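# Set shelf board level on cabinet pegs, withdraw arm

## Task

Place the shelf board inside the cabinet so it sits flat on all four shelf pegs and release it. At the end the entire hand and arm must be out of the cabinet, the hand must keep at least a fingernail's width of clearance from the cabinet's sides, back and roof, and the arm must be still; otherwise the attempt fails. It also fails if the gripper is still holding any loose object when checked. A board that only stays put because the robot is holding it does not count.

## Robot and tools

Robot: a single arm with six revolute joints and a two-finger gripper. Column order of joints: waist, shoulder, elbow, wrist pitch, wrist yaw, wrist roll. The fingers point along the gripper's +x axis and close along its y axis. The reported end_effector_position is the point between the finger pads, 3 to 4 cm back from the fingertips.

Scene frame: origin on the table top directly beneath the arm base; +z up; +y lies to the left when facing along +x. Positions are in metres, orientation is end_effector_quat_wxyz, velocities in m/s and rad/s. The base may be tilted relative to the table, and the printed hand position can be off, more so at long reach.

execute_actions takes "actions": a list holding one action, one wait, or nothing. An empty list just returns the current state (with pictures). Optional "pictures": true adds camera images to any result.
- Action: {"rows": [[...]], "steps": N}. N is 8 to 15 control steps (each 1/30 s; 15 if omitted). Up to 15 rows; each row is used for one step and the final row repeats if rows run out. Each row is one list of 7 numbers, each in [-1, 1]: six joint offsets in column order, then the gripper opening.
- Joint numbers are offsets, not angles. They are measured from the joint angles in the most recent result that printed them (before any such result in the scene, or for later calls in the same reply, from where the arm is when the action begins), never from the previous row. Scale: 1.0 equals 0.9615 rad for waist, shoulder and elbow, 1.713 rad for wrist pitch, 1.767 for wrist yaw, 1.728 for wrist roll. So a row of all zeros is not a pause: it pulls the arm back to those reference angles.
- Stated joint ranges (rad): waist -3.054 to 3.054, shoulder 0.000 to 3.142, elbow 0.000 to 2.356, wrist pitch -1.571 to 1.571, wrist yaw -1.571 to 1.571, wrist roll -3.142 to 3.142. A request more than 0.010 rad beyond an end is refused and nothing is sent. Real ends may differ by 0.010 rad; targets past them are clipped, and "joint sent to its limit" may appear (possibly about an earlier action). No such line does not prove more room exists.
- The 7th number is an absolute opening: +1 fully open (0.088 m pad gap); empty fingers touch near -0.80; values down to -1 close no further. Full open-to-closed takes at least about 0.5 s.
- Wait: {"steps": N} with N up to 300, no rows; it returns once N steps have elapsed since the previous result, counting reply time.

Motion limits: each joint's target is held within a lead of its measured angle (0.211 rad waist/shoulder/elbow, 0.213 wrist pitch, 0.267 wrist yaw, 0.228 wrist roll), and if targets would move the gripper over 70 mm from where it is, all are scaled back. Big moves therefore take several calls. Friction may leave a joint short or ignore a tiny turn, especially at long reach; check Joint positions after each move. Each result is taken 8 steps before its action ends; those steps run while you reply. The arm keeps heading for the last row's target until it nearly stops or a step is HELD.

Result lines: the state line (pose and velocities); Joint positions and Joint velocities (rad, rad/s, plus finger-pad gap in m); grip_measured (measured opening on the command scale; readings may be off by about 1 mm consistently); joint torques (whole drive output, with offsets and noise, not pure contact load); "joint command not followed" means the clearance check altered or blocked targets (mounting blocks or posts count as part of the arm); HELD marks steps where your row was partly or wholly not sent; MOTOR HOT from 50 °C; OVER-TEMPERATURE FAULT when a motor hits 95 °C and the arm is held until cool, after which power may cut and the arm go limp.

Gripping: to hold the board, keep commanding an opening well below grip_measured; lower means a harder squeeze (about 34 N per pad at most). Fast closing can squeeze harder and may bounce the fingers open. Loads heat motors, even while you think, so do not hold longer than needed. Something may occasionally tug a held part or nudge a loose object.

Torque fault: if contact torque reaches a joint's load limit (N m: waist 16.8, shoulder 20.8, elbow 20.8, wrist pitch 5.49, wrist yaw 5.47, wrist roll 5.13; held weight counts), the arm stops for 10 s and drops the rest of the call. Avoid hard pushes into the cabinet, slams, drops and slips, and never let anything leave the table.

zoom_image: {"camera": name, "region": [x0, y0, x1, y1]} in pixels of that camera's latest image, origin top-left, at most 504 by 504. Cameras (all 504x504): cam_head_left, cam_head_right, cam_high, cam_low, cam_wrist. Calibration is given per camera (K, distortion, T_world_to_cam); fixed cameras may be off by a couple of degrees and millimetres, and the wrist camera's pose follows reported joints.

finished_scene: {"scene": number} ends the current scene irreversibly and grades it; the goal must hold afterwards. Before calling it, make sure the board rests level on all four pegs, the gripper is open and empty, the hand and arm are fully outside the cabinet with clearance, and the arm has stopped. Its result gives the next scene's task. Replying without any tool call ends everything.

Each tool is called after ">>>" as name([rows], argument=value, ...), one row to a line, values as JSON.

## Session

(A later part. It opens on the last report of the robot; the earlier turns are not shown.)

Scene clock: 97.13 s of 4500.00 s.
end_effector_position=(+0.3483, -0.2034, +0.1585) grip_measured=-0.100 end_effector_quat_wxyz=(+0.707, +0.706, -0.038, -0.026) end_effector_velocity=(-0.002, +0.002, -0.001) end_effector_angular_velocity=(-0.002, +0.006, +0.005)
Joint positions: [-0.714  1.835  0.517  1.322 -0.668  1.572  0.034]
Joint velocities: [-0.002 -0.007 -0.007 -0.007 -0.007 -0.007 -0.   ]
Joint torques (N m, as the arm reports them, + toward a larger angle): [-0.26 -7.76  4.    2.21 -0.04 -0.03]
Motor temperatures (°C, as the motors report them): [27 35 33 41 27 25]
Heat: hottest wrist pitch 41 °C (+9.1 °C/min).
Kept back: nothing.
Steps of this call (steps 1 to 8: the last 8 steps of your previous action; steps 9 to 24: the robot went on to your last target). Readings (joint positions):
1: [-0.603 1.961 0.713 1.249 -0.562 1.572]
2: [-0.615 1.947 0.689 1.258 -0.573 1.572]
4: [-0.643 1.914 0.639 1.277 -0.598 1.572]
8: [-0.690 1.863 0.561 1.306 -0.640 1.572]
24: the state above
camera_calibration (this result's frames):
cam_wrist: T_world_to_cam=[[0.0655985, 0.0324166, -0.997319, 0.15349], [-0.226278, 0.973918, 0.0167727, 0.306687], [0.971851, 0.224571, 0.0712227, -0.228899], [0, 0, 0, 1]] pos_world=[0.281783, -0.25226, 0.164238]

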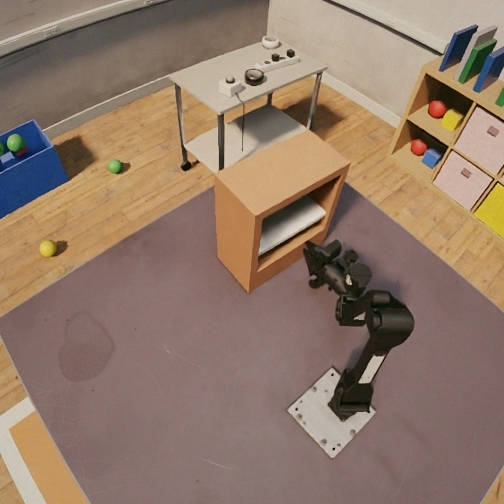

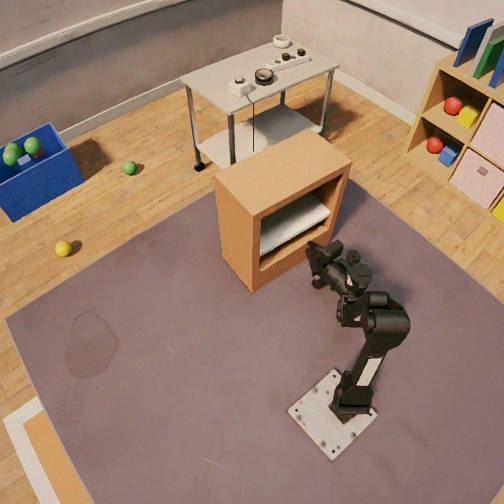

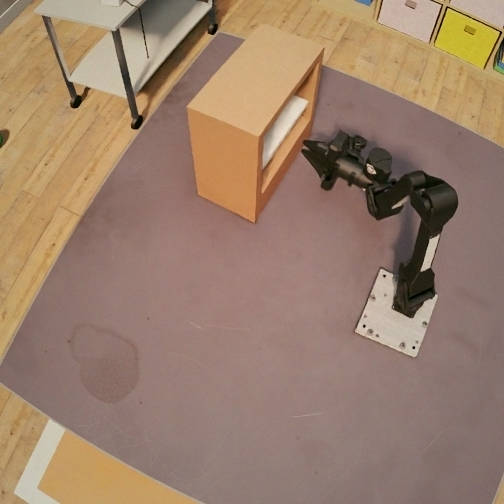

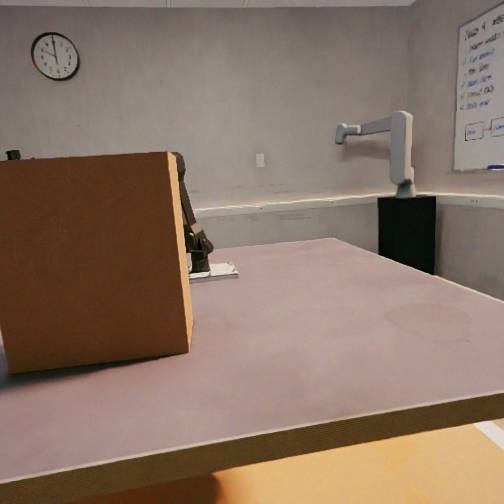

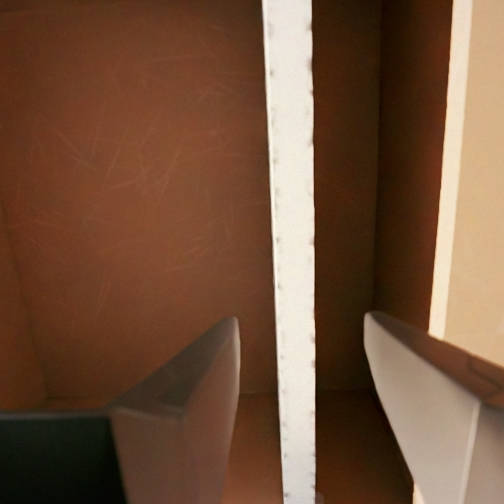

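>>> execute_actions(actions=[])

Scene clock: 100.53 s of 4500.00 s.
end_effector_position=(+0.3480, -0.2033, +0.1586) grip_measured=-0.100 end_effector_quat_wxyz=(+0.707, +0.706, -0.038, -0.026) end_effector_velocity=(+0.000, +0.005, +0.002) end_effector_angular_velocity=(-0.013, -0.005, +0.024)
Joint positions: [-0.714  1.834  0.516  1.323 -0.668  1.572  0.034]
Joint velocities: [ 0.002 -0.002 -0.002  0.007 -0.022 -0.007 -0.   ]
Joint torques (N m, as the arm reports them, + toward a larger angle): [-0.4  -7.95  4.16  2.21 -0.01 -0.04]
Motor temperatures (°C, as the motors report them): [27 35 33 40 27 25]
Heat: hottest wrist pitch 40 °C (+8.0 °C/min).
Kept back: nothing.
Steps of this call (steps 1 to 15: the robot went on to your last target; steps 16 to 90: nothing new was sent; then 0.40 s passed at rest). Readings (joint positions):
1: [-0.714 1.835 0.517 1.323 -0.668 1.572]
2: [-0.714 1.835 0.517 1.323 -0.668 1.572]
4: [-0.714 1.834 0.516 1.323 -0.668 1.572]
8: [-0.714 1.834 0.516 1.323 -0.668 1.572]
90: the state above
The arm was judged still, so your last target was given up. Only a new action makes it travel on or press farther. Fingers that are still opening or closing keep moving.
camera_calibration (this result's frames):
cam_wrist: T_world_to_cam=[[0.0658736, 0.0321536, -0.99731, 0.153472], [-0.226279, 0.973924, 0.0164536, 0.306632], [0.971833, 0.224586, 0.0714315, -0.228734], [0, 0, 0, 1]] pos_world=[0.281566, -0.2522, 0.164353]

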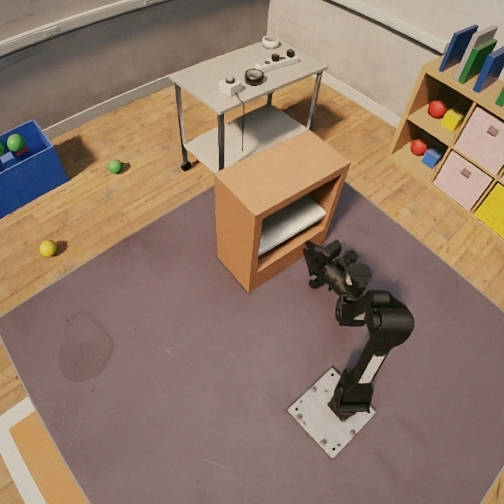

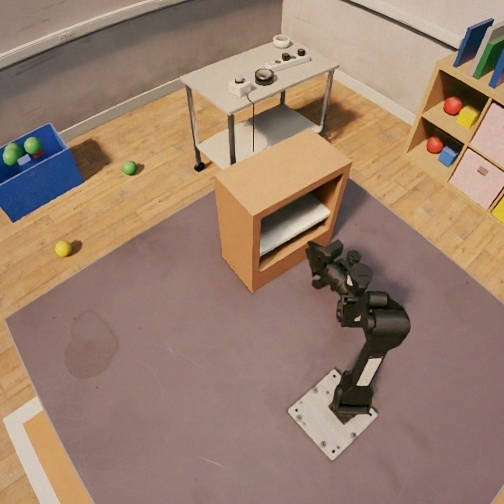

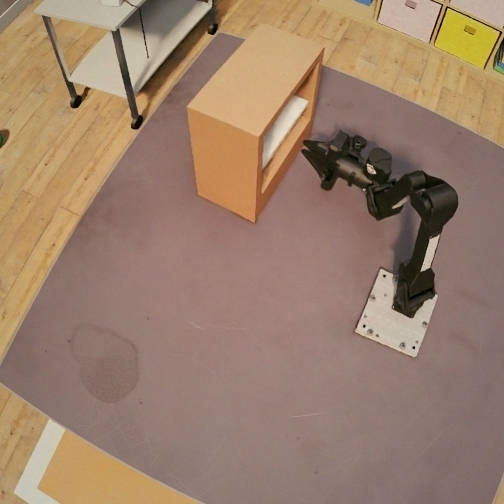

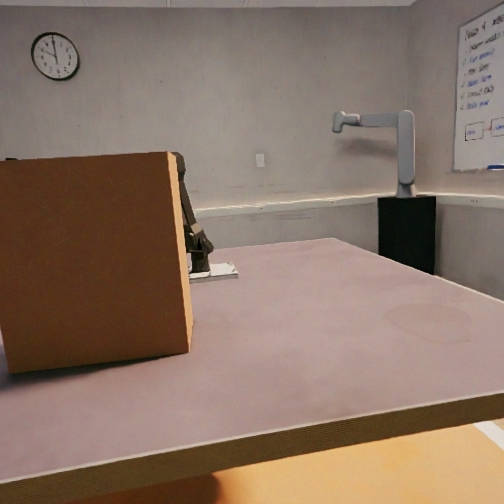

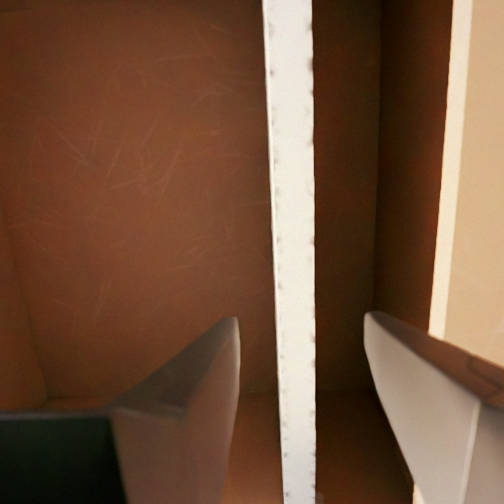

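>>> finished_scene(scene=2)

The scene is finished: the task was done.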